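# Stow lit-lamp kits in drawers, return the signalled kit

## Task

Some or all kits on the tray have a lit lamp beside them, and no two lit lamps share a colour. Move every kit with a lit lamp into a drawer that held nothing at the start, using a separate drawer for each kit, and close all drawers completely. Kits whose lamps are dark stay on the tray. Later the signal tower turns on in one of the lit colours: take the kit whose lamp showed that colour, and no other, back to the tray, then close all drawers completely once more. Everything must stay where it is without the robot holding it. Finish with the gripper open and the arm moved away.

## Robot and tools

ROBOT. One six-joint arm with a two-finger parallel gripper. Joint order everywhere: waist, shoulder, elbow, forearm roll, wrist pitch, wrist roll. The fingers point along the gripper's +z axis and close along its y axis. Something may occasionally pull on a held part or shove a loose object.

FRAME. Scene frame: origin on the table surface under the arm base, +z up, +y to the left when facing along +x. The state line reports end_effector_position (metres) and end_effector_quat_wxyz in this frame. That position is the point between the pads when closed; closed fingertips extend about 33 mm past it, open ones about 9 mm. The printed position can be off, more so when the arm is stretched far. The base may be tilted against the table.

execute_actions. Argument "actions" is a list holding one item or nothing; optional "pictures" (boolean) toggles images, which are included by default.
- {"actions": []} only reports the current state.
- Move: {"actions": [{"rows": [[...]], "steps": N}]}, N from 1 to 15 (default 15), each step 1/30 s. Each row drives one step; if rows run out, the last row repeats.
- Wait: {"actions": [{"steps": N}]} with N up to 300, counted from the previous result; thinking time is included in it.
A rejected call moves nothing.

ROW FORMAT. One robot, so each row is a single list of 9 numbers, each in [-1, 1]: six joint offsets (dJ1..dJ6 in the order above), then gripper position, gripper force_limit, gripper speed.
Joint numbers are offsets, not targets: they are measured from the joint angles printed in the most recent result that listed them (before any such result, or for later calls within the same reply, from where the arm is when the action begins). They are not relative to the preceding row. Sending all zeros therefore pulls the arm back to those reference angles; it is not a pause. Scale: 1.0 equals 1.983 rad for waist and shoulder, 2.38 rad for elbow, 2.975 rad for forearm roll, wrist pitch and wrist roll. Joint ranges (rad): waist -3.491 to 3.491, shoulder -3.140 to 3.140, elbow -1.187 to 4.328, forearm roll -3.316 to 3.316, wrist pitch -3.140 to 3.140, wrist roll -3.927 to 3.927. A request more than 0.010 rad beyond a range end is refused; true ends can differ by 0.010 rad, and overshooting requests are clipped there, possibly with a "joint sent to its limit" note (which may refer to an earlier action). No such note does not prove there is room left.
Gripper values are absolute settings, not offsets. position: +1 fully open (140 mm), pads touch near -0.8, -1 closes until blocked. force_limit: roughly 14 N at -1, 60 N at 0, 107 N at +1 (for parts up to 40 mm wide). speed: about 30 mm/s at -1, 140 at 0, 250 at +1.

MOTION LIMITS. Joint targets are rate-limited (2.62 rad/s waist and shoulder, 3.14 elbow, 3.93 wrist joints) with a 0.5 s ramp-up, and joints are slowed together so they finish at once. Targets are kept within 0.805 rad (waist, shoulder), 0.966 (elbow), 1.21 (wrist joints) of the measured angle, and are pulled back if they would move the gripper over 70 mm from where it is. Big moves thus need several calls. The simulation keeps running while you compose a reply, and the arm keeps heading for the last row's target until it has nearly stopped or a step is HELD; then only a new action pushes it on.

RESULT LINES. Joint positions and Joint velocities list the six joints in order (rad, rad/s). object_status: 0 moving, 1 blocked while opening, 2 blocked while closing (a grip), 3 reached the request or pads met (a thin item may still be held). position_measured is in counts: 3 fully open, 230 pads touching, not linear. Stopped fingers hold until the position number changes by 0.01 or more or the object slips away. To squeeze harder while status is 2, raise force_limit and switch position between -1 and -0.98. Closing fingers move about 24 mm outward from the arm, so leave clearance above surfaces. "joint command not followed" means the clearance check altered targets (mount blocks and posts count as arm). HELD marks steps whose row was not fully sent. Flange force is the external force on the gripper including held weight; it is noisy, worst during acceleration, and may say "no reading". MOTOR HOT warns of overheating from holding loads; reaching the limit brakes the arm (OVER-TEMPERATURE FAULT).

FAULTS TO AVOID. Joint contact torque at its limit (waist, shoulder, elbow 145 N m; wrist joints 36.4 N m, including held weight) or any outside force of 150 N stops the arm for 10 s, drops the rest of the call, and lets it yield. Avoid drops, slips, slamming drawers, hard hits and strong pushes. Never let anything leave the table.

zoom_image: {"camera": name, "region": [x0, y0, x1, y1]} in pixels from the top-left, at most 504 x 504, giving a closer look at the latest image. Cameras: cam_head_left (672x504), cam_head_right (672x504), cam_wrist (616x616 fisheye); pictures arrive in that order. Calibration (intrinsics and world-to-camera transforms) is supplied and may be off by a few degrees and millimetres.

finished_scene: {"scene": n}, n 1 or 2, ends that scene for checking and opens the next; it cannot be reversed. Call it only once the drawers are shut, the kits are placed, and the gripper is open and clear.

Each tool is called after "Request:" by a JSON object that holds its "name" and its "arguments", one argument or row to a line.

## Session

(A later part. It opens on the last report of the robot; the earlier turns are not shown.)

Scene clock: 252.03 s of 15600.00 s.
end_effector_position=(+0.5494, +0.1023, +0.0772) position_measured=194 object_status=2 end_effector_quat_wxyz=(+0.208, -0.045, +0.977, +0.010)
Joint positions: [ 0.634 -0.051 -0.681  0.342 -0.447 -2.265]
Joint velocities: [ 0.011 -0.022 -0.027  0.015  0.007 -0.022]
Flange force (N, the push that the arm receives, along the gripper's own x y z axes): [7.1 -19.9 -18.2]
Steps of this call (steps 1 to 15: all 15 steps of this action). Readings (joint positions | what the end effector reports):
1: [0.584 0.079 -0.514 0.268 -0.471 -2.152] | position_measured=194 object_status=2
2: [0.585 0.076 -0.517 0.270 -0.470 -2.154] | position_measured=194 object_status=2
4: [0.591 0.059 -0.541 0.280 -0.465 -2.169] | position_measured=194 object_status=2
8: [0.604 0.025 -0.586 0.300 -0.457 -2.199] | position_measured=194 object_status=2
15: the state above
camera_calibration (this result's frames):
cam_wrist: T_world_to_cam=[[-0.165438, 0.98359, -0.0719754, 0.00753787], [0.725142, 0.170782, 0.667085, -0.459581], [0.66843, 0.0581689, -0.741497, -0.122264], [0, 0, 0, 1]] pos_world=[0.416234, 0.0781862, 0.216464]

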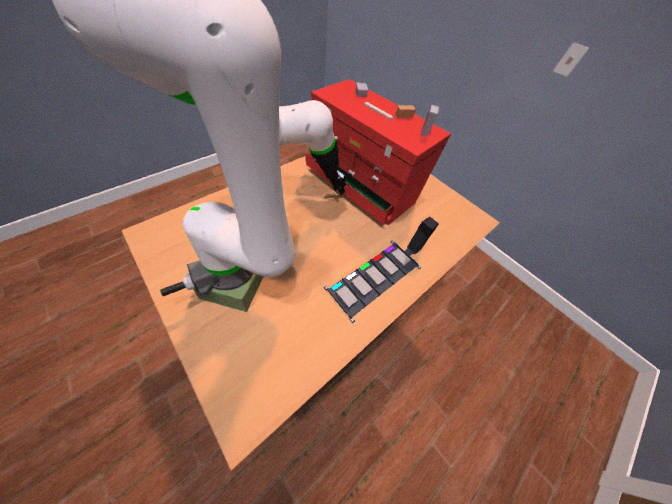

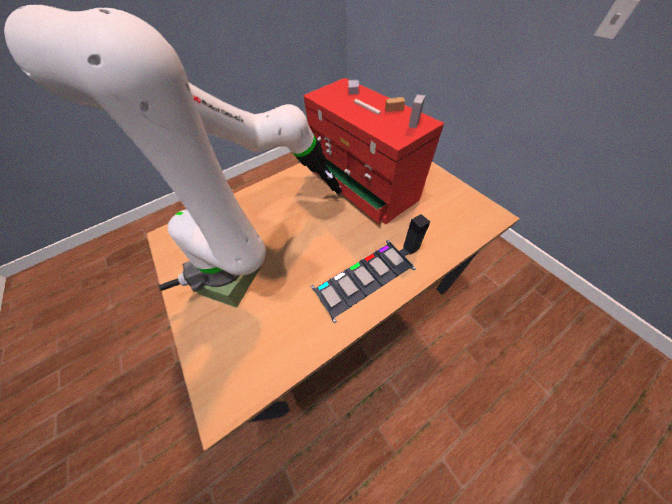

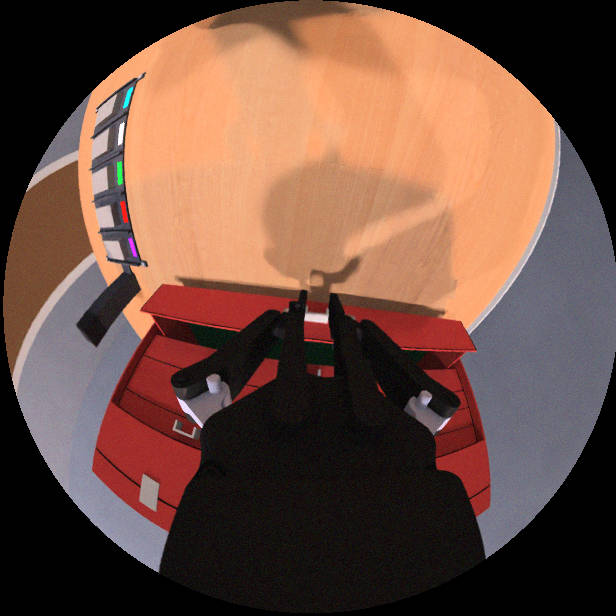

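Request:
{"name": "execute_actions", "arguments": {
  "actions": [
    {"rows":[[0.0141,-0.0357,-0.034,0.0111,0,-0.0188,-1,0.3,-0.3],[0.0141,-0.0357,-0.034,0.0111,0,-0.0188,-1,0.3,-0.3],[0.0141,-0.0357,-0.034,0.0111,0,-0.0188,-1,0.3,-0.3],[0.0141,-0.0357,-0.034,0.0111,0,-0.0188,-1,0.3,-0.3],[0.0141,-0.0357,-0.034,0.0111,0,-0.0188,-1,0.3,-0.3],[0.0309,-0.0731,-0.0671,0.023,-0.002,-0.0395,-1,0.3,-0.3]]}
  ],
  "pictures": false
}}

Request:
{"name": "execute_actions", "arguments": {
  "actions": [
    {"rows":[[0,0,0,0,0,0,0.45,0.3,0]],"steps":8}
  ]
}}

Request:
{"name": "zoom_image", "arguments": {
  "camera": "cam_head_right",
  "region": [270, 130, 410, 250]
}}

Scene clock: 261.07 s of 15600.00 s.
end_effector_position=(+0.4942, +0.0967, +0.0771) position_measured=194 object_status=2 end_effector_quat_wxyz=(+0.207, -0.044, +0.977, +0.010)
Joint positions: [ 0.696 -0.195 -0.84   0.41  -0.453 -2.382]
Joint velocities: [ 0.002 -0.004 -0.005  0.001 -0.003 -0.004]
Flange force (N, the push that the arm receives, along the gripper's own x y z axes): [-8.6 5.7 -6.0]
Steps of this call (steps 1 to 15: the robot went on to your last target; steps 16 to 90: nothing new was sent; then 5.53 s passed at rest; steps 91 to 105: all 15 steps of this action). Readings (joint positions | what the end effector reports):
91: [0.635 -0.052 -0.682 0.342 -0.447 -2.266] | position_measured=194 object_status=2
92: [0.636 -0.055 -0.686 0.344 -0.447 -2.269] | position_measured=194 object_status=2
94: [0.646 -0.079 -0.713 0.355 -0.447 -2.288] | position_measured=194 object_status=2
98: [0.671 -0.142 -0.783 0.384 -0.447 -2.338] | position_measured=194 object_status=2
105: the state above

Scene clock: 261.33 s of 15600.00 s.
end_effector_position=(+0.4940, +0.0965, +0.0770) position_measured=144 object_status=0 end_effector_quat_wxyz=(+0.207, -0.044, +0.977, +0.010)
Joint positions: [ 0.696 -0.195 -0.84   0.41  -0.453 -2.382]
Joint velocities: [-0.001  0.    -0.001  0.001  0.004  0.001]
Flange force (N, the push that the arm receives, along the gripper's own x y z axes): [0.2 0.3 -4.8]
Steps of this call (steps 1 to 8: all 8 steps of this action). Readings (joint positions | what the end effector reports):
1: [0.696 -0.195 -0.840 0.410 -0.453 -2.382] | position_measured=194 object_status=0
2: [0.696 -0.195 -0.840 0.410 -0.453 -2.382] | position_measured=194 object_status=0
4: [0.696 -0.195 -0.840 0.410 -0.453 -2.382] | position_measured=175 object_status=0
8: the state above
camera_calibration (this result's frames):
cam_wrist: T_world_to_cam=[[-0.164686, 0.983701, -0.0721808, 0.00362331], [0.726247, 0.170451, 0.665967, -0.41873], [0.667416, 0.0572544, -0.742481, -0.0844467], [0, 0, 0, 1]] pos_world=[0.361059, 0.0726437, 0.216422]

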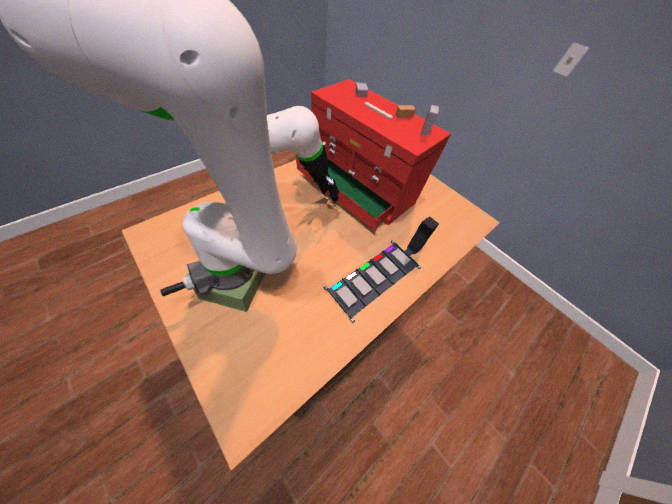

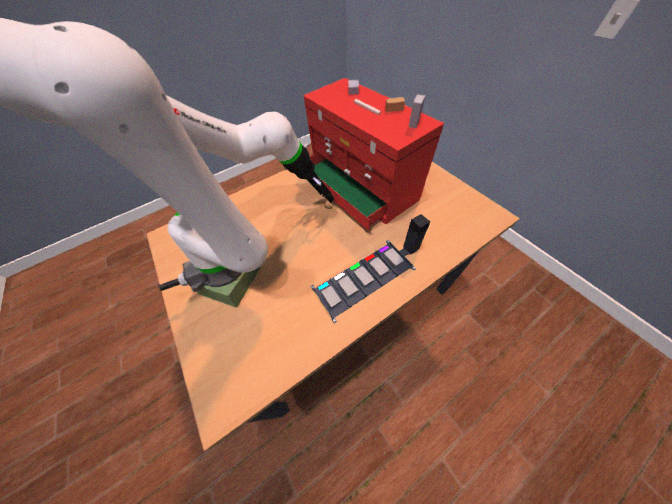

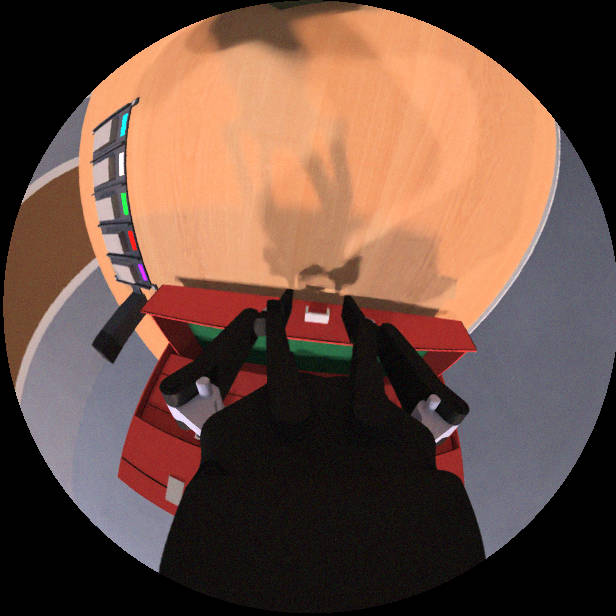

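Region (270, 130, 410, 250) of cam_head_right's 672x504 image, scaled by 3.600, with more detail than that image has; it fills the top 432 rows of this view, and the rest is white.

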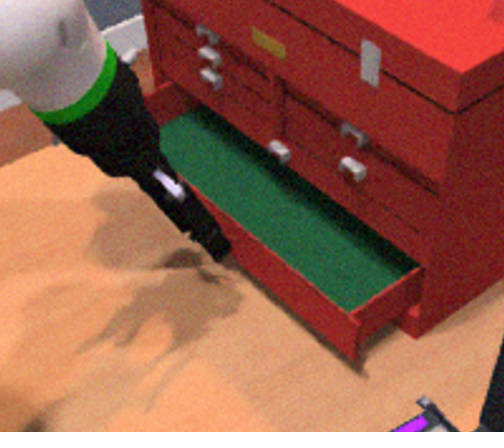

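Request:
{"name": "execute_actions", "arguments": {
  "actions": [
    {"rows":[[0.019,-0.039,-0.032,0.012,-0.005,-0.022,0.45,0.3,0],[0.019,-0.039,-0.032,0.012,-0.005,-0.022,0.45,0.3,0],[0.019,-0.039,-0.032,0.012,-0.005,-0.022,0.45,0.3,0],[0.019,-0.039,-0.032,0.012,-0.005,-0.022,0.45,0.3,0],[0.019,-0.039,-0.032,0.012,-0.005,-0.022,0.45,0.3,0],[0.019,-0.039,-0.032,0.012,-0.005,-0.022,0.45,0.3,0],[0.019,-0.039,-0.032,0.012,-0.005,-0.022,0.45,0.3,0],[-0.5833,0.1272,0.1963,-0.2491,-0.149,0.5163,0.45,0.3,0]]}
  ],
  "pictures": false
}}

Request:
{"name": "execute_actions", "arguments": {
  "actions": [
    {"steps":45}
  ]
}}

Scene clock: 281.80 s of 15600.00 s.
end_effector_position=(+0.4747, +0.0375, +0.0750) position_measured=72 object_status=3 end_effector_quat_wxyz=(+0.181, -0.020, +0.983, -0.016)
Joint positions: [ 0.602 -0.221 -0.83   0.319 -0.541 -2.252]
Joint velocities: [-0.975  0.368  0.605 -0.842 -0.457  1.449]
Flange force (N, the push that the arm receives, along the gripper's own x y z axes): [-2.8 4.6 -5.9]
Steps of this call (steps 1 to 15: the robot went on to your last target; steps 16 to 90: nothing new was sent; then 16.97 s passed at rest; steps 91 to 105: all 15 steps of this action). Readings (joint positions | what the end effector reports):
91: [0.696 -0.195 -0.840 0.410 -0.453 -2.382] | position_measured=72 object_status=3
92: [0.697 -0.199 -0.843 0.411 -0.453 -2.385] | position_measured=72 object_status=3
94: [0.709 -0.222 -0.866 0.422 -0.458 -2.405] | position_measured=72 object_status=3
98: [0.732 -0.271 -0.915 0.445 -0.468 -2.446] | position_measured=72 object_status=3
105: the state above

Scene clock: 283.30 s of 15600.00 s.
end_effector_position=(+0.3904, -0.2986, +0.0997) position_measured=72 object_status=3 end_effector_quat_wxyz=(+0.130, +0.018, +0.991, -0.002)
Joint positions: [-0.461  0.057 -0.373 -0.331 -0.896 -0.847]
Joint velocities: [-0. -0.  0.  0. -0. -0.]
Flange force (N, the push that the arm receives, along the gripper's own x y z axes): [-1.8 -0.1 -3.4]
Steps of this call (steps 1 to 45: the robot went on to your last target). Readings (joint positions | what the end effector reports):
1: [0.569 -0.209 -0.811 0.291 -0.556 -2.203] | position_measured=72 object_status=3
2: [0.537 -0.198 -0.792 0.264 -0.570 -2.154] | position_measured=72 object_status=3
4: [0.472 -0.176 -0.756 0.214 -0.598 -2.057] | position_measured=72 object_status=3
8: [0.339 -0.138 -0.693 0.123 -0.648 -1.861] | position_measured=72 object_status=3
45: the state above
camera_calibration (this result's frames):
cam_wrist: T_world_to_cam=[[-0.0483587, 0.997043, -0.0597209, 0.334187], [0.836822, 0.0730868, 0.542574, -0.351179], [0.545335, -0.0237376, -0.837882, 0.0572502], [0, 0, 0, 1]] pos_world=[0.278815, -0.306173, 0.258468]

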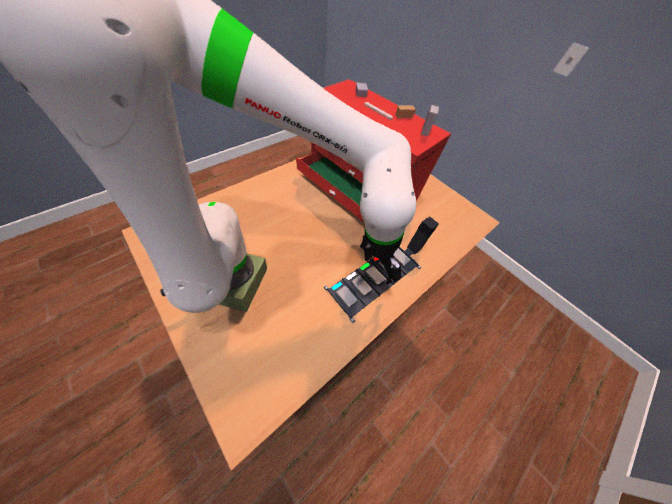

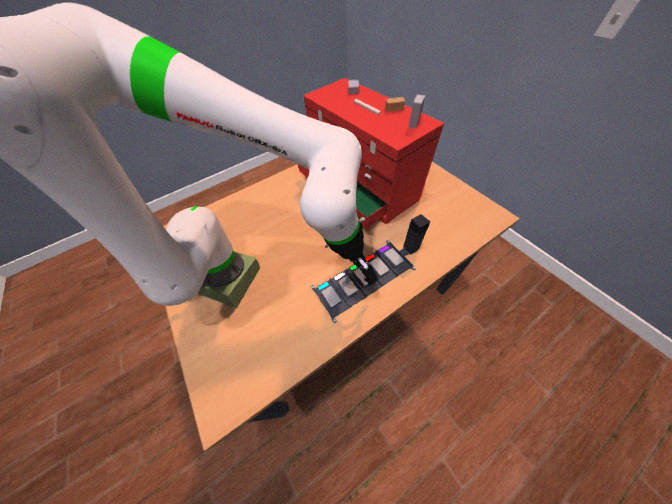

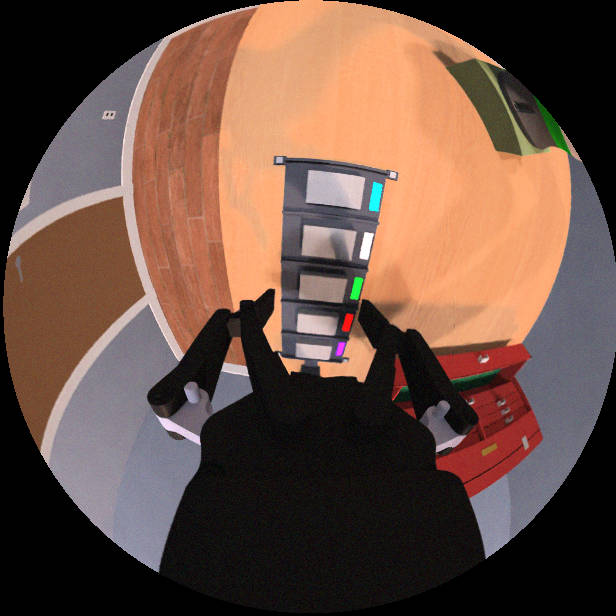

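Request:
{"name": "zoom_image", "arguments": {
  "camera": "cam_wrist",
  "region": [230, 150, 450, 370]
}}

Region (230, 150, 450, 370) of cam_wrist's 616x616 image, scaled by 2.291, with more detail than that image has.

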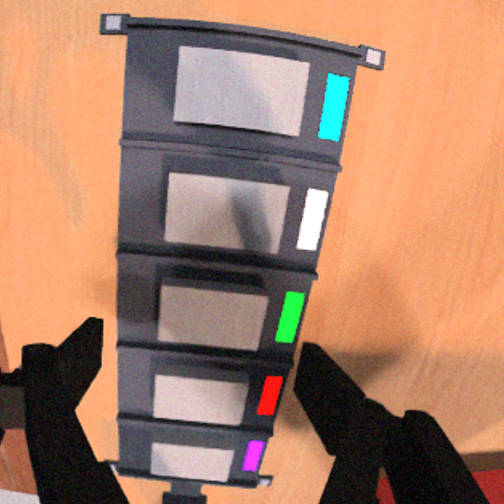

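Request:
{"name": "execute_actions", "arguments": {
  "actions": [
    {"rows":[[0.0151,0.0436,-0.0218,-0.0117,0.0467,0.0105,0.45,0.6,0]]}
  ]
}}

Request:
{"name": "zoom_image", "arguments": {
  "camera": "cam_wrist",
  "region": [245, 240, 395, 390]
}}

Request:
{"name": "zoom_image", "arguments": {
  "camera": "cam_head_right",
  "region": [320, 230, 400, 310]
}}

Scene clock: 301.57 s of 15600.00 s.
end_effector_position=(+0.3943, -0.2935, +0.0420) position_measured=72 object_status=3 end_effector_quat_wxyz=(+0.130, +0.018, +0.991, -0.002)
Joint positions: [-0.431  0.143 -0.425 -0.366 -0.758 -0.815]
Joint velocities: [ 0.001  0.001 -0.001  0.001  0.001  0.001]
Flange force (N, the push that the arm receives, along the gripper's own x y z axes): [-1.6 2.2 -3.6]
Steps of this call (steps 1 to 15: the robot went on to your last target; steps 16 to 90: nothing new was sent; then 14.77 s passed at rest; steps 91 to 105: all 15 steps of this action). Readings (joint positions | what the end effector reports):
91: [-0.461 0.057 -0.373 -0.331 -0.896 -0.846] | position_measured=72 object_status=3
92: [-0.460 0.060 -0.374 -0.332 -0.891 -0.845] | position_measured=72 object_status=3
94: [-0.453 0.082 -0.388 -0.341 -0.856 -0.837] | position_measured=72 object_status=3
98: [-0.433 0.139 -0.423 -0.364 -0.765 -0.817] | position_measured=72 object_status=3
105: the state above
camera_calibration (this result's frames):
cam_wrist: T_world_to_cam=[[-0.0491865, 0.996982, -0.0600608, 0.326198], [0.836852, 0.0739626, 0.54241, -0.323209], [0.545215, -0.0235827, -0.837964, 0.00692494], [0, 0, 0, 1]] pos_world=[0.282747, -0.301145, 0.200707]

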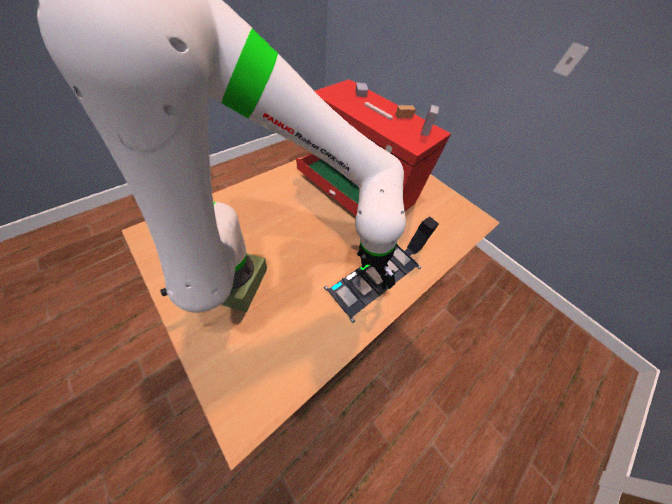

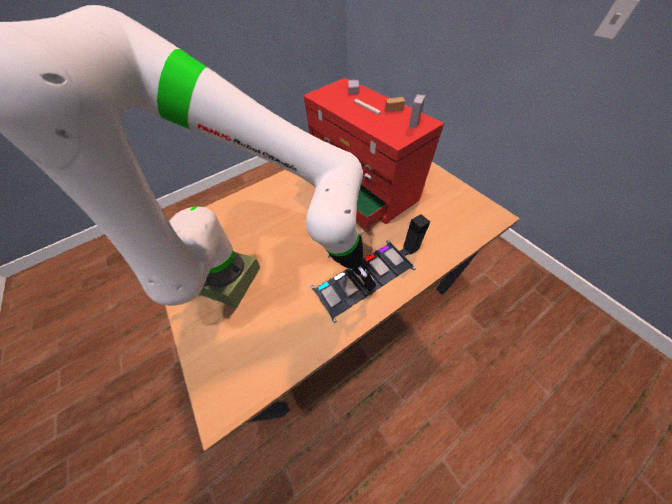

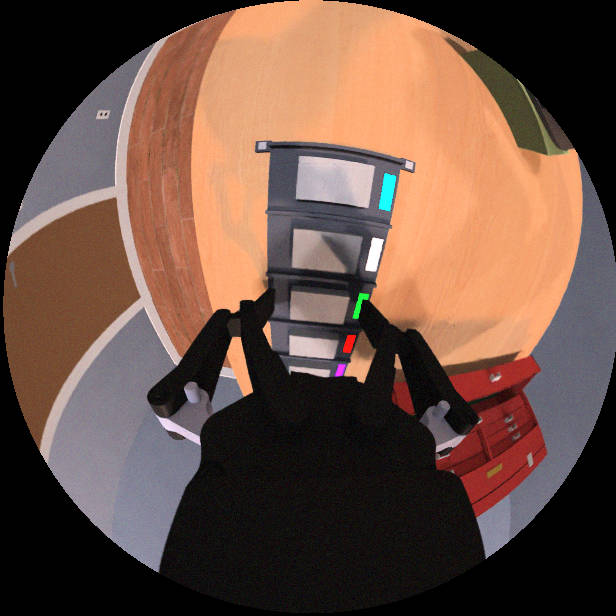

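Region (245, 240, 395, 390) of cam_wrist's 616x616 image, scaled by 3.360, with more detail than that image has.

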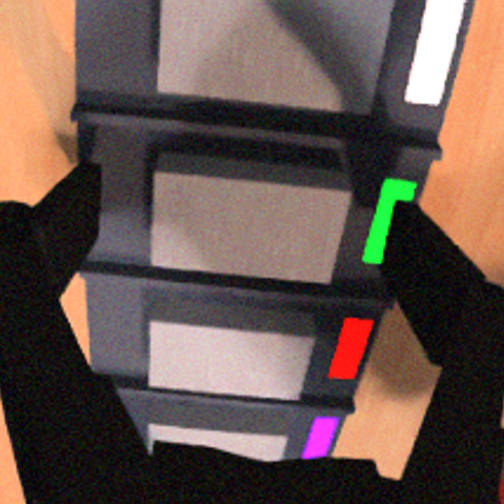

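Region (320, 230, 400, 310) of cam_head_right's 672x504 image, scaled by 6.300, with more detail than that image has.

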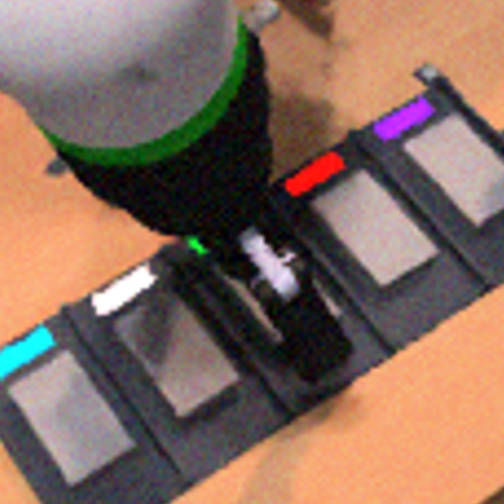

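Request:
{"name": "execute_actions", "arguments": {
  "actions": [
    {"rows":[[0.002,0.0045,-0.0023,-0.0012,0.0048,0.0008,0.15,0.6,0]],"steps":10}
  ],
  "pictures": false
}}

Request:
{"name": "execute_actions", "arguments": {
  "actions": [
    {"rows":[[0,0,0,0,0,0,-1,0.6,-0.5]],"steps":15}
  ]
}}

Request:
{"name": "zoom_image", "arguments": {
  "camera": "cam_wrist",
  "region": [245, 240, 395, 390]
}}

Scene clock: 310.10 s of 15600.00 s.
end_effector_position=(+0.3943, -0.2925, +0.0360) position_measured=110 object_status=0 end_effector_quat_wxyz=(+0.130, +0.018, +0.991, -0.002)
Joint positions: [-0.427  0.152 -0.43  -0.369 -0.743 -0.813]
Joint velocities: [0.001 0.001 0.    0.    0.001 0.   ]
Flange force (N, the push that the arm receives, along the gripper's own x y z axes): [-2.4 0.9 -3.2]
Steps of this call (steps 1 to 15: the robot went on to your last target; steps 16 to 90: nothing new was sent; then 5.20 s passed at rest; steps 91 to 100: all 10 steps of this action). Readings (joint positions | what the end effector reports):
91: [-0.431 0.143 -0.425 -0.366 -0.757 -0.815] | position_measured=72 object_status=0
92: [-0.430 0.146 -0.427 -0.367 -0.753 -0.815] | position_measured=76 object_status=0
94: [-0.428 0.151 -0.430 -0.369 -0.746 -0.813] | position_measured=91 object_status=0
98: [-0.427 0.152 -0.430 -0.369 -0.743 -0.813] | position_measured=110 object_status=0
100: the state above

Scene clock: 310.60 s of 15600.00 s.
end_effector_position=(+0.3943, -0.2925, +0.0360) position_measured=135 object_status=2 end_effector_quat_wxyz=(+0.130, +0.018, +0.991, -0.002)
Joint positions: [-0.427  0.152 -0.43  -0.369 -0.743 -0.813]
Joint velocities: [ 0.     0.    -0.     0.001  0.     0.   ]
Flange force (N, the push that the arm receives, along the gripper's own x y z axes): [0.8 10.6 -60.8]
Steps of this call (steps 1 to 15: all 15 steps of this action). Readings (joint positions | what the end effector reports):
1: [-0.427 0.152 -0.430 -0.369 -0.743 -0.813] | position_measured=110 object_status=0
2: [-0.427 0.152 -0.430 -0.369 -0.743 -0.813] | position_measured=112 object_status=0
4: [-0.427 0.152 -0.430 -0.369 -0.743 -0.813] | position_measured=121 object_status=0
8: [-0.427 0.152 -0.430 -0.369 -0.743 -0.813] | position_measured=135 object_status=0
15: the state above
camera_calibration (this result's frames):
cam_wrist: T_world_to_cam=[[-0.0491169, 0.996981, -0.0601289, 0.324809], [0.837199, 0.0739264, 0.541879, -0.320233], [0.544688, -0.0237245, -0.838303, 0.00212812], [0, 0, 0, 1]] pos_world=[0.282893, -0.300105, 0.194842]

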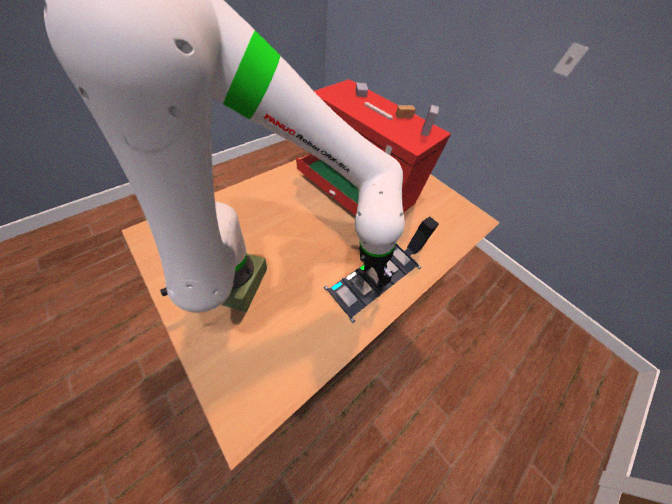

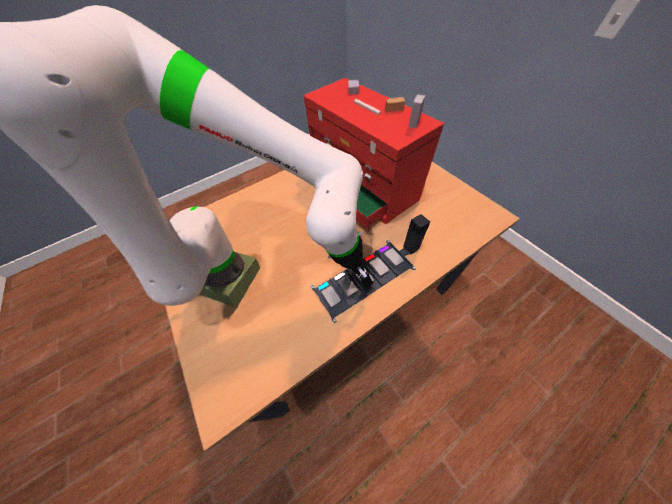

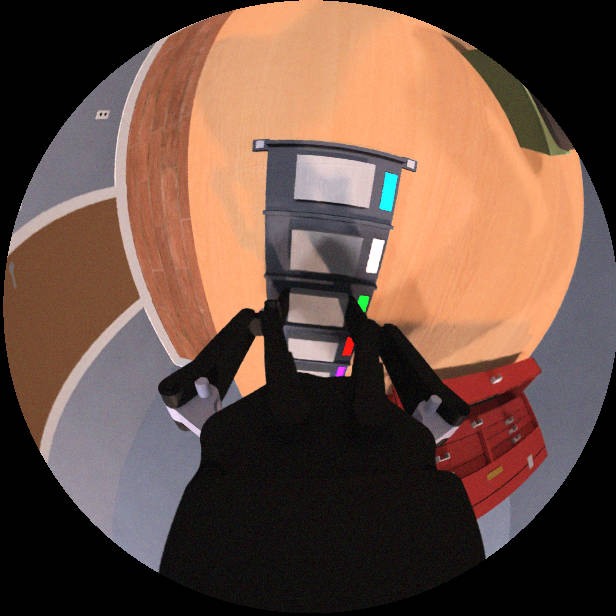

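Region (245, 240, 395, 390) of cam_wrist's 616x616 image, scaled by 3.360, with more detail than that image has.

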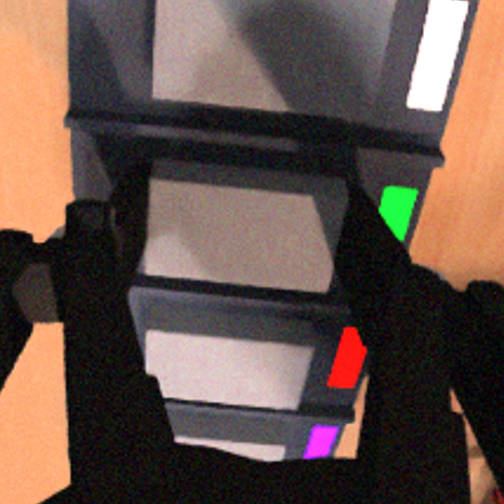

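Request:
{"name": "execute_actions", "arguments": {
  "actions": [
    {"rows":[[-0.0169,-0.0478,0.024,0.0127,-0.0516,-0.0111,-1,0.6,-0.5]],"steps":15}
  ],
  "pictures": false
}}

Scene clock: 314.40 s of 15600.00 s.
end_effector_position=(+0.3903, -0.2981, +0.0993) position_measured=135 object_status=2 end_effector_quat_wxyz=(+0.130, +0.018, +0.991, -0.002)
Joint positions: [-0.461  0.057 -0.373 -0.332 -0.897 -0.846]
Joint velocities: [-0.002 -0.001  0.001  0.    -0.001 -0.001]
Flange force (N, the push that the arm receives, along the gripper's own x y z axes): [-1.8 0.7 -1.1]
Steps of this call (steps 1 to 15: the robot went on to your last target; steps 16 to 90: nothing new was sent; then 0.30 s passed at rest; steps 91 to 105: all 15 steps of this action). Readings (joint positions | what the end effector reports):
91: [-0.427 0.152 -0.430 -0.369 -0.744 -0.813] | position_measured=135 object_status=2
92: [-0.428 0.149 -0.429 -0.368 -0.748 -0.814] | position_measured=135 object_status=2
94: [-0.436 0.127 -0.416 -0.359 -0.784 -0.822] | position_measured=135 object_status=2
98: [-0.459 0.064 -0.377 -0.334 -0.886 -0.844] | position_measured=135 object_status=2
105: the state above

Request:
{"name": "execute_actions", "arguments": {
  "actions": [
    {"rows":[[-0.005,-0.025,0.018,0.006,-0.031,-0.003,-1,0.6,-0.5],[-0.005,-0.025,0.018,0.006,-0.031,-0.003,-1,0.6,-0.5],[-0.005,-0.025,0.018,0.006,-0.031,-0.003,-1,0.6,-0.5],[-0.005,-0.025,0.018,0.006,-0.031,-0.003,-1,0.6,-0.5],[-0.005,-0.025,0.018,0.006,-0.031,-0.003,-1,0.6,-0.5],[-0.005,-0.025,0.018,0.006,-0.031,-0.003,-1,0.6,-0.5],[0.3763,-0.012,0.0395,0.0931,0.0044,-0.2576,-1,0.6,-0.5]]}
  ],
  "pictures": false
}}

Request:
{"name": "execute_actions", "arguments": {
  "actions": [
    {"steps":35}
  ]
}}

Scene clock: 334.70 s of 15600.00 s.
end_effector_position=(+0.4396, -0.2553, +0.1363) position_measured=135 object_status=2 end_effector_quat_wxyz=(+0.121, -0.000, +0.993, -0.003)
Joint positions: [-0.305  0.015 -0.318 -0.253 -0.963 -1.024]
Joint velocities: [ 0.895  0.027  0.059  0.299  0.119 -0.882]
Flange force (N, the push that the arm receives, along the gripper's own x y z axes): [-6.6 -0.2 -0.8]
Steps of this call (steps 1 to 15: the robot went on to your last target; steps 16 to 90: nothing new was sent; then 16.80 s passed at rest; steps 91 to 105: all 15 steps of this action). Readings (joint positions | what the end effector reports):
91: [-0.461 0.057 -0.373 -0.332 -0.897 -0.846] | position_measured=135 object_status=2
92: [-0.461 0.055 -0.371 -0.331 -0.902 -0.846] | position_measured=135 object_status=2
94: [-0.465 0.036 -0.355 -0.324 -0.937 -0.850] | position_measured=135 object_status=2
98: [-0.468 0.009 -0.330 -0.312 -0.987 -0.859] | position_measured=135 object_status=2
105: the state above

Scene clock: 335.87 s of 15600.00 s.
end_effector_position=(+0.5721, -0.0232, +0.1397) position_measured=135 object_status=2 end_effector_quat_wxyz=(+0.130, -0.045, +0.990, +0.006)
Joint positions: [ 0.285  0.034 -0.279 -0.055 -0.884 -1.612]
Joint velocities: [-0.  0. -0. -0. -0.  0.]
Flange force (N, the push that the arm receives, along the gripper's own x y z axes): [-0.5 0.8 -2.6]
Steps of this call (steps 1 to 35: the robot went on to your last target). Readings (joint positions | what the end effector reports):
1: [-0.275 0.016 -0.316 -0.243 -0.959 -1.054] | position_measured=135 object_status=2
2: [-0.246 0.017 -0.314 -0.233 -0.955 -1.084] | position_measured=135 object_status=2
4: [-0.187 0.019 -0.310 -0.213 -0.947 -1.142] | position_measured=135 object_status=2
8: [-0.072 0.023 -0.303 -0.175 -0.932 -1.256] | position_measured=135 object_status=2
35: the state above
camera_calibration (this result's frames):
cam_wrist: T_world_to_cam=[[-0.175738, 0.982587, -0.0603187, 0.143458], [0.821091, 0.180104, 0.541639, -0.533432], [0.543071, 0.0456592, -0.838444, 0.00114365], [0, 0, 0, 1]] pos_world=[0.462586, -0.0449389, 0.29854]

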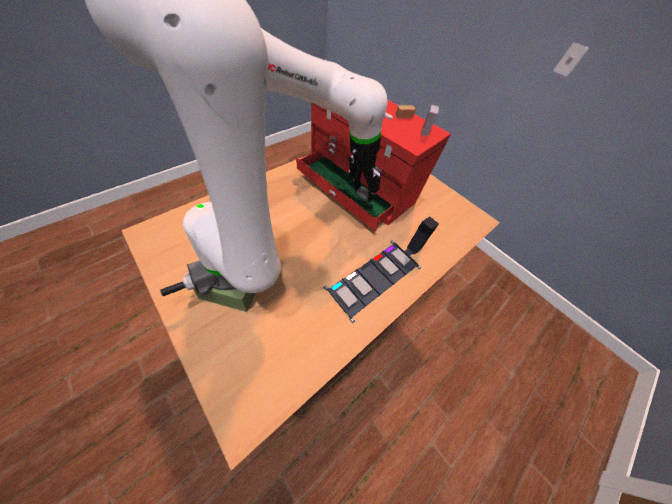

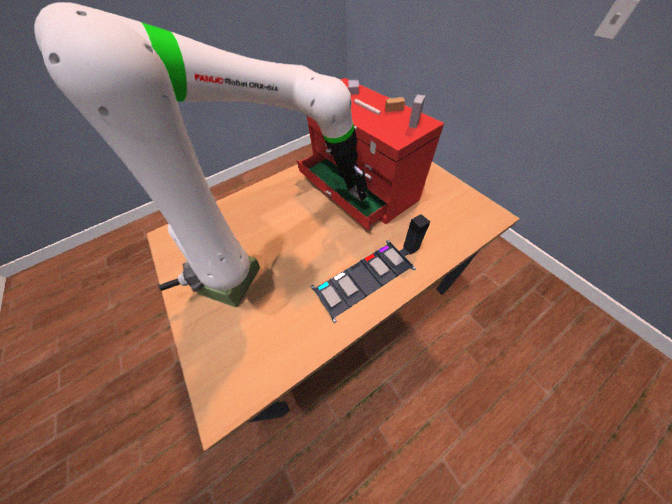

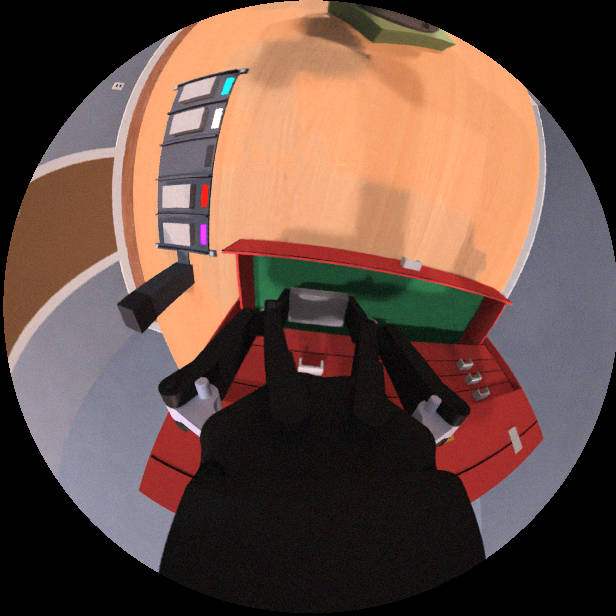

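Request:
{"name": "execute_actions", "arguments": {
  "actions": [
    {"rows":[[0.0045,0.0384,-0.03,-0.0013,0.05,0,-1,0.6,-0.5]]}
  ]
}}

Request:
{"name": "zoom_image", "arguments": {
  "camera": "cam_head_right",
  "region": [320, 160, 400, 240]
}}

Scene clock: 339.43 s of 15600.00 s.
end_effector_position=(+0.5726, -0.0229, +0.0783) position_measured=135 object_status=2 end_effector_quat_wxyz=(+0.130, -0.045, +0.990, +0.006)
Joint positions: [ 0.294  0.11  -0.351 -0.058 -0.735 -1.612]
Joint velocities: [-0.002  0.001 -0.001 -0.     0.001 -0.   ]
Flange force (N, the push that the arm receives, along the gripper's own x y z axes): [-1.7 1.1 -0.9]
Steps of this call (steps 1 to 15: the robot went on to your last target; steps 16 to 90: nothing new was sent; then 0.07 s passed at rest; steps 91 to 105: all 15 steps of this action). Readings (joint positions | what the end effector reports):
91: [0.285 0.034 -0.279 -0.055 -0.883 -1.612] | position_measured=135 object_status=2
92: [0.286 0.036 -0.281 -0.055 -0.878 -1.612] | position_measured=135 object_status=2
94: [0.288 0.055 -0.298 -0.055 -0.842 -1.612] | position_measured=135 object_status=2
98: [0.294 0.105 -0.346 -0.058 -0.745 -1.612] | position_measured=135 object_status=2
105: the state above
camera_calibration (this result's frames):
cam_wrist: T_world_to_cam=[[-0.175398, 0.982667, -0.0600093, 0.139337], [0.820599, 0.179602, 0.542549, -0.500439], [0.543923, 0.0459183, -0.837878, -0.0511334], [0, 0, 0, 1]] pos_world=[0.462912, -0.0446939, 0.237031]

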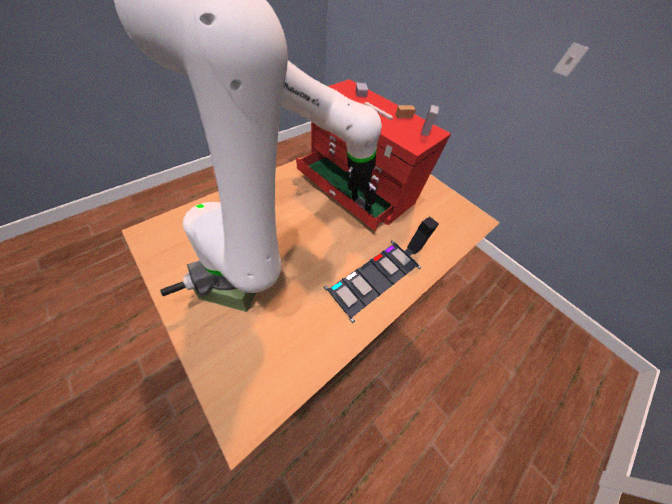

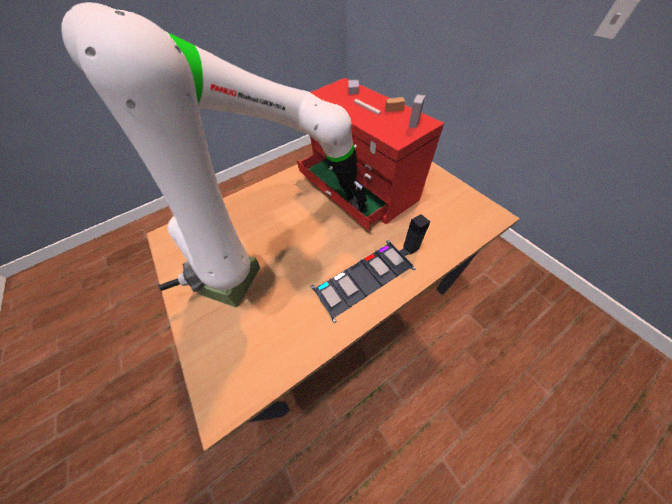

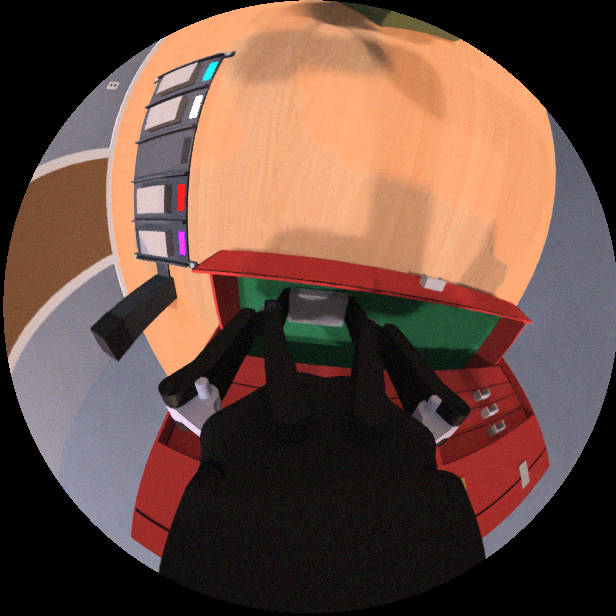

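Region (320, 160, 400, 240) of cam_head_right's 672x504 image, scaled by 6.300, with more detail than that image has.

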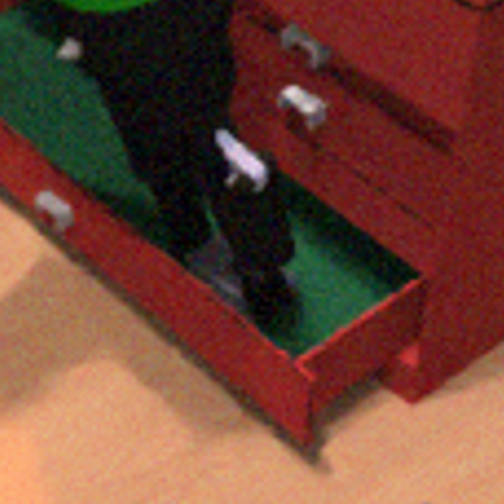

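Request:
{"name": "execute_actions", "arguments": {
  "actions": [
    {"rows":[[0.0002,0.0017,-0.00105,0,0.002,0,-1,0.6,-0.5]],"steps":7}
  ],
  "pictures": false
}}

Scene clock: 343.47 s of 15600.00 s.
end_effector_position=(+0.5726, -0.0229, +0.0759) position_measured=135 object_status=2 end_effector_quat_wxyz=(+0.130, -0.045, +0.990, +0.006)
Joint positions: [ 0.295  0.113 -0.353 -0.059 -0.729 -1.612]
Joint velocities: [ 0.     0.001 -0.     0.001  0.002  0.   ]
Flange force (N, the push that the arm receives, along the gripper's own x y z axes): [-2.6 0.1 -1.3]
Steps of this call (steps 1 to 15: the robot went on to your last target; steps 16 to 90: nothing new was sent; then 0.80 s passed at rest; steps 91 to 97: all 7 steps of this action). Readings (joint positions | what the end effector reports):
91: [0.294 0.110 -0.351 -0.058 -0.735 -1.612] | position_measured=135 object_status=2
92: [0.294 0.111 -0.352 -0.058 -0.733 -1.612] | position_measured=135 object_status=2
94: [0.295 0.113 -0.353 -0.059 -0.730 -1.612] | position_measured=135 object_status=2
97: the state above

Request:
{"name": "execute_actions", "arguments": {
  "actions": [
    {"rows":[[0.0002,0.0017,-0.00105,0,0.002,0,-1,0.6,-0.5]],"steps":7}
  ],
  "pictures": false
}}

Scene clock: 348.50 s of 15600.00 s.
end_effector_position=(+0.5726, -0.0230, +0.0736) position_measured=135 object_status=2 end_effector_quat_wxyz=(+0.130, -0.045, +0.990, +0.006)
Joint positions: [ 0.295  0.116 -0.356 -0.058 -0.723 -1.612]
Joint velocities: [ 0.     0.001 -0.001  0.001  0.002 -0.   ]
Flange force (N, the push that the arm receives, along the gripper's own x y z axes): [0.0 2.5 -1.8]
Steps of this call (steps 1 to 15: the robot went on to your last target; steps 16 to 90: nothing new was sent; then 1.80 s passed at rest; steps 91 to 97: all 7 steps of this action). Readings (joint positions | what the end effector reports):
91: [0.295 0.113 -0.353 -0.058 -0.729 -1.612] | position_measured=135 object_status=2
92: [0.295 0.114 -0.354 -0.058 -0.727 -1.612] | position_measured=135 object_status=2
94: [0.295 0.116 -0.355 -0.058 -0.724 -1.612] | position_measured=135 object_status=2
97: the state above

Request:
{"name": "execute_actions", "arguments": {
  "actions": [
    {"rows":[[0.0002,0.0017,-0.00105,0,0.002,0,-1,0.6,-0.5]],"steps":7}
  ],
  "pictures": false
}}

Scene clock: 350.97 s of 15600.00 s.
end_effector_position=(+0.5726, -0.0230, +0.0712) position_measured=135 object_status=2 end_effector_quat_wxyz=(+0.130, -0.045, +0.990, +0.006)
Joint positions: [ 0.295  0.12  -0.358 -0.059 -0.717 -1.612]
Joint velocities: [-0.002  0.001 -0.001  0.001  0.002  0.   ]
Flange force (N, the push that the arm receives, along the gripper's own x y z axes): [-0.2 0.6 -1.4]
Steps of this call (steps 1 to 15: the robot went on to your last target; steps 16 to 67: nothing new was sent; steps 68 to 74: all 7 steps of this action). Readings (joint positions | what the end effector reports):
68: [0.295 0.116 -0.356 -0.059 -0.723 -1.612] | position_measured=135 object_status=2
69: [0.295 0.118 -0.356 -0.059 -0.721 -1.612] | position_measured=135 object_status=2
71: [0.295 0.119 -0.358 -0.059 -0.718 -1.612] | position_measured=135 object_status=2
74: the state above

Request:
{"name": "execute_actions", "arguments": {
  "actions": [
    {"rows":[[0.0002,0.0017,-0.00105,0,0.002,0,-1,0.6,-0.5]],"steps":7}
  ],
  "pictures": false
}}

Scene clock: 353.60 s of 15600.00 s.
end_effector_position=(+0.5727, -0.0230, +0.0691) position_measured=135 object_status=2 end_effector_quat_wxyz=(+0.131, -0.046, +0.990, +0.006)
Joint positions: [ 0.296  0.123 -0.36  -0.058 -0.712 -1.612]
Joint velocities: [ 0.001  0.002 -0.002 -0.001  0.002  0.001]
Flange force (N, the push that the arm receives, along the gripper's own x y z axes): [-2.9 3.3 -30.3]
Steps of this call (steps 1 to 15: the robot went on to your last target; steps 16 to 72: nothing new was sent; steps 73 to 79: all 7 steps of this action). Readings (joint positions | what the end effector reports):
73: [0.296 0.120 -0.358 -0.058 -0.717 -1.612] | position_measured=135 object_status=2
74: [0.296 0.121 -0.359 -0.058 -0.715 -1.612] | position_measured=135 object_status=2
76: [0.296 0.122 -0.360 -0.058 -0.712 -1.612] | position_measured=135 object_status=2
79: the state above

Request:
{"name": "execute_actions", "arguments": {
  "actions": [
    {"rows":[[0,0,0,0,0,0,0.2,0.3,0],[0,0,0,0,0,0,0.2,0.3,0],[0,0,0,0,0,0,0.2,0.3,0],[0,0,0,0,0,0,0.2,0.3,0],[0,0,0,0,0,0,0.2,0.3,0],[-0.0055,-0.0454,0.034,0.001,-0.0578,0,0.2,0.3,0],[-0.0055,-0.0454,0.034,0.001,-0.0578,0,0.2,0.3,0],[-0.0055,-0.0454,0.034,0.001,-0.0578,0,0.2,0.3,0],[-0.0055,-0.0454,0.034,0.001,-0.0578,0,0.2,0.3,0],[-0.0055,-0.0454,0.034,0.001,-0.0578,0,0.2,0.3,0],[-0.0055,-0.0454,0.034,0.001,-0.0578,0,0.2,0.3,0],[-0.0055,-0.0454,0.034,0.001,-0.0578,0,0.2,0.3,0],[-0.0055,-0.0454,0.034,0.001,-0.0578,0,0.2,0.3,0],[0.1947,-0.2431,-0.1765,0.1129,0.0173,-0.2044,0.2,0.3,0]]}
  ],
  "pictures": false
}}

Request:
{"name": "execute_actions", "arguments": {
  "actions": [
    {"steps":25}
  ]
}}

Scene clock: 371.50 s of 15600.00 s.
end_effector_position=(+0.5725, -0.0222, +0.1422) position_measured=104 object_status=3 end_effector_quat_wxyz=(+0.133, -0.045, +0.990, +0.006)
Joint positions: [ 0.288  0.028 -0.282 -0.053 -0.882 -1.617]
Joint velocities: [ 0.143 -0.288 -0.076  0.138 -0.02  -0.248]
Flange force (N, the push that the arm receives, along the gripper's own x y z axes): [-21.5 -18.8 8.7]
Steps of this call (steps 1 to 15: the robot went on to your last target; steps 16 to 90: nothing new was sent; then 14.40 s passed at rest; steps 91 to 105: all 15 steps of this action). Readings (joint positions | what the end effector reports):
91: [0.296 0.123 -0.361 -0.059 -0.712 -1.612] | position_measured=135 object_status=0
92: [0.296 0.123 -0.361 -0.059 -0.712 -1.612] | position_measured=135 object_status=0
94: [0.296 0.123 -0.361 -0.059 -0.712 -1.612] | position_measured=116 object_status=0
98: [0.295 0.113 -0.352 -0.059 -0.731 -1.612] | position_measured=104 object_status=0
105: the state above

Scene clock: 372.33 s of 15600.00 s.
end_effector_position=(+0.4763, +0.0750, +0.1365) position_measured=104 object_status=3 end_effector_quat_wxyz=(+0.208, -0.044, +0.977, +0.010)
Joint positions: [ 0.682 -0.359 -0.78   0.278 -0.66  -2.22 ]
Joint velocities: [ 0.001 -0.    -0.     0.001 -0.     0.001]
Flange force (N, the push that the arm receives, along the gripper's own x y z axes): [-1.4 1.1 -3.4]
Steps of this call (steps 1 to 25: the robot went on to your last target). Readings (joint positions | what the end effector reports):
1: [0.296 0.015 -0.288 -0.045 -0.881 -1.630] | position_measured=104 object_status=3
2: [0.309 -0.003 -0.302 -0.034 -0.875 -1.651] | position_measured=104 object_status=3
4: [0.351 -0.052 -0.350 0.002 -0.855 -1.716] | position_measured=104 object_status=3
8: [0.479 -0.172 -0.514 0.108 -0.782 -1.911] | position_measured=104 object_status=3
25: the state above
camera_calibration (this result's frames):
cam_wrist: T_world_to_cam=[[-0.163643, 0.983929, -0.0714416, 0.0255391], [0.726141, 0.169156, 0.666412, -0.441765], [0.667787, 0.0571769, -0.742153, -0.0274067], [0, 0, 0, 1]] pos_world=[0.343265, 0.0511655, 0.275882]

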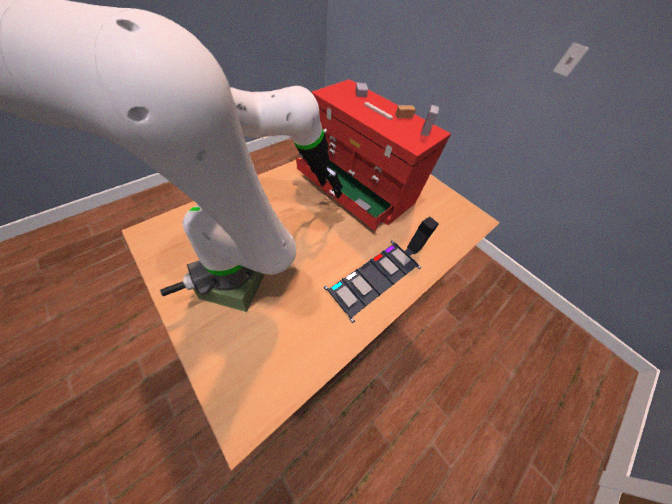

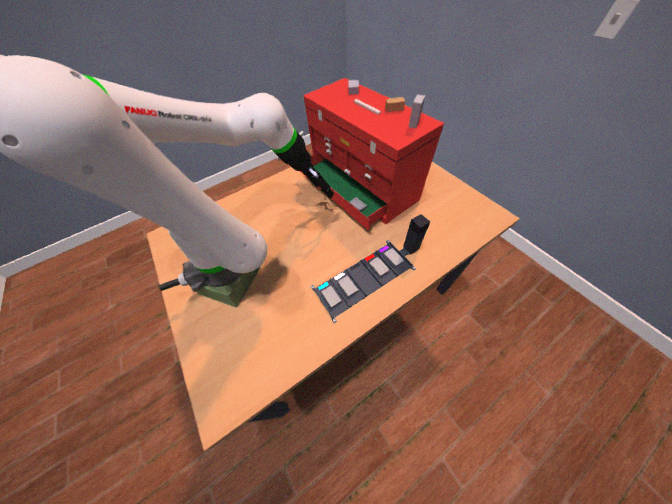

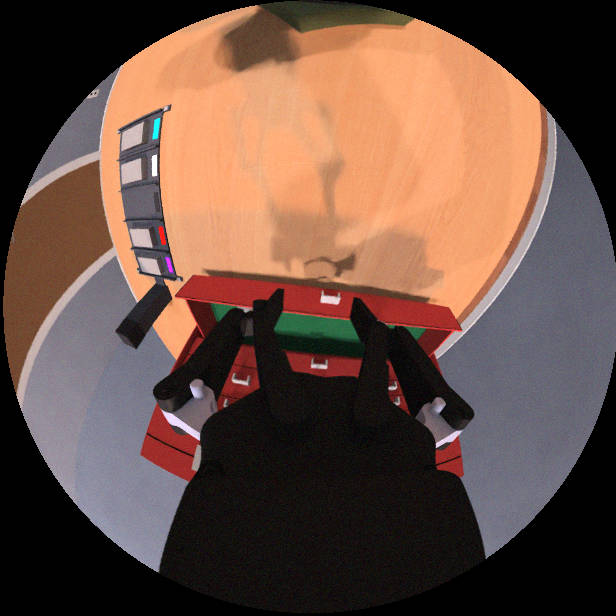

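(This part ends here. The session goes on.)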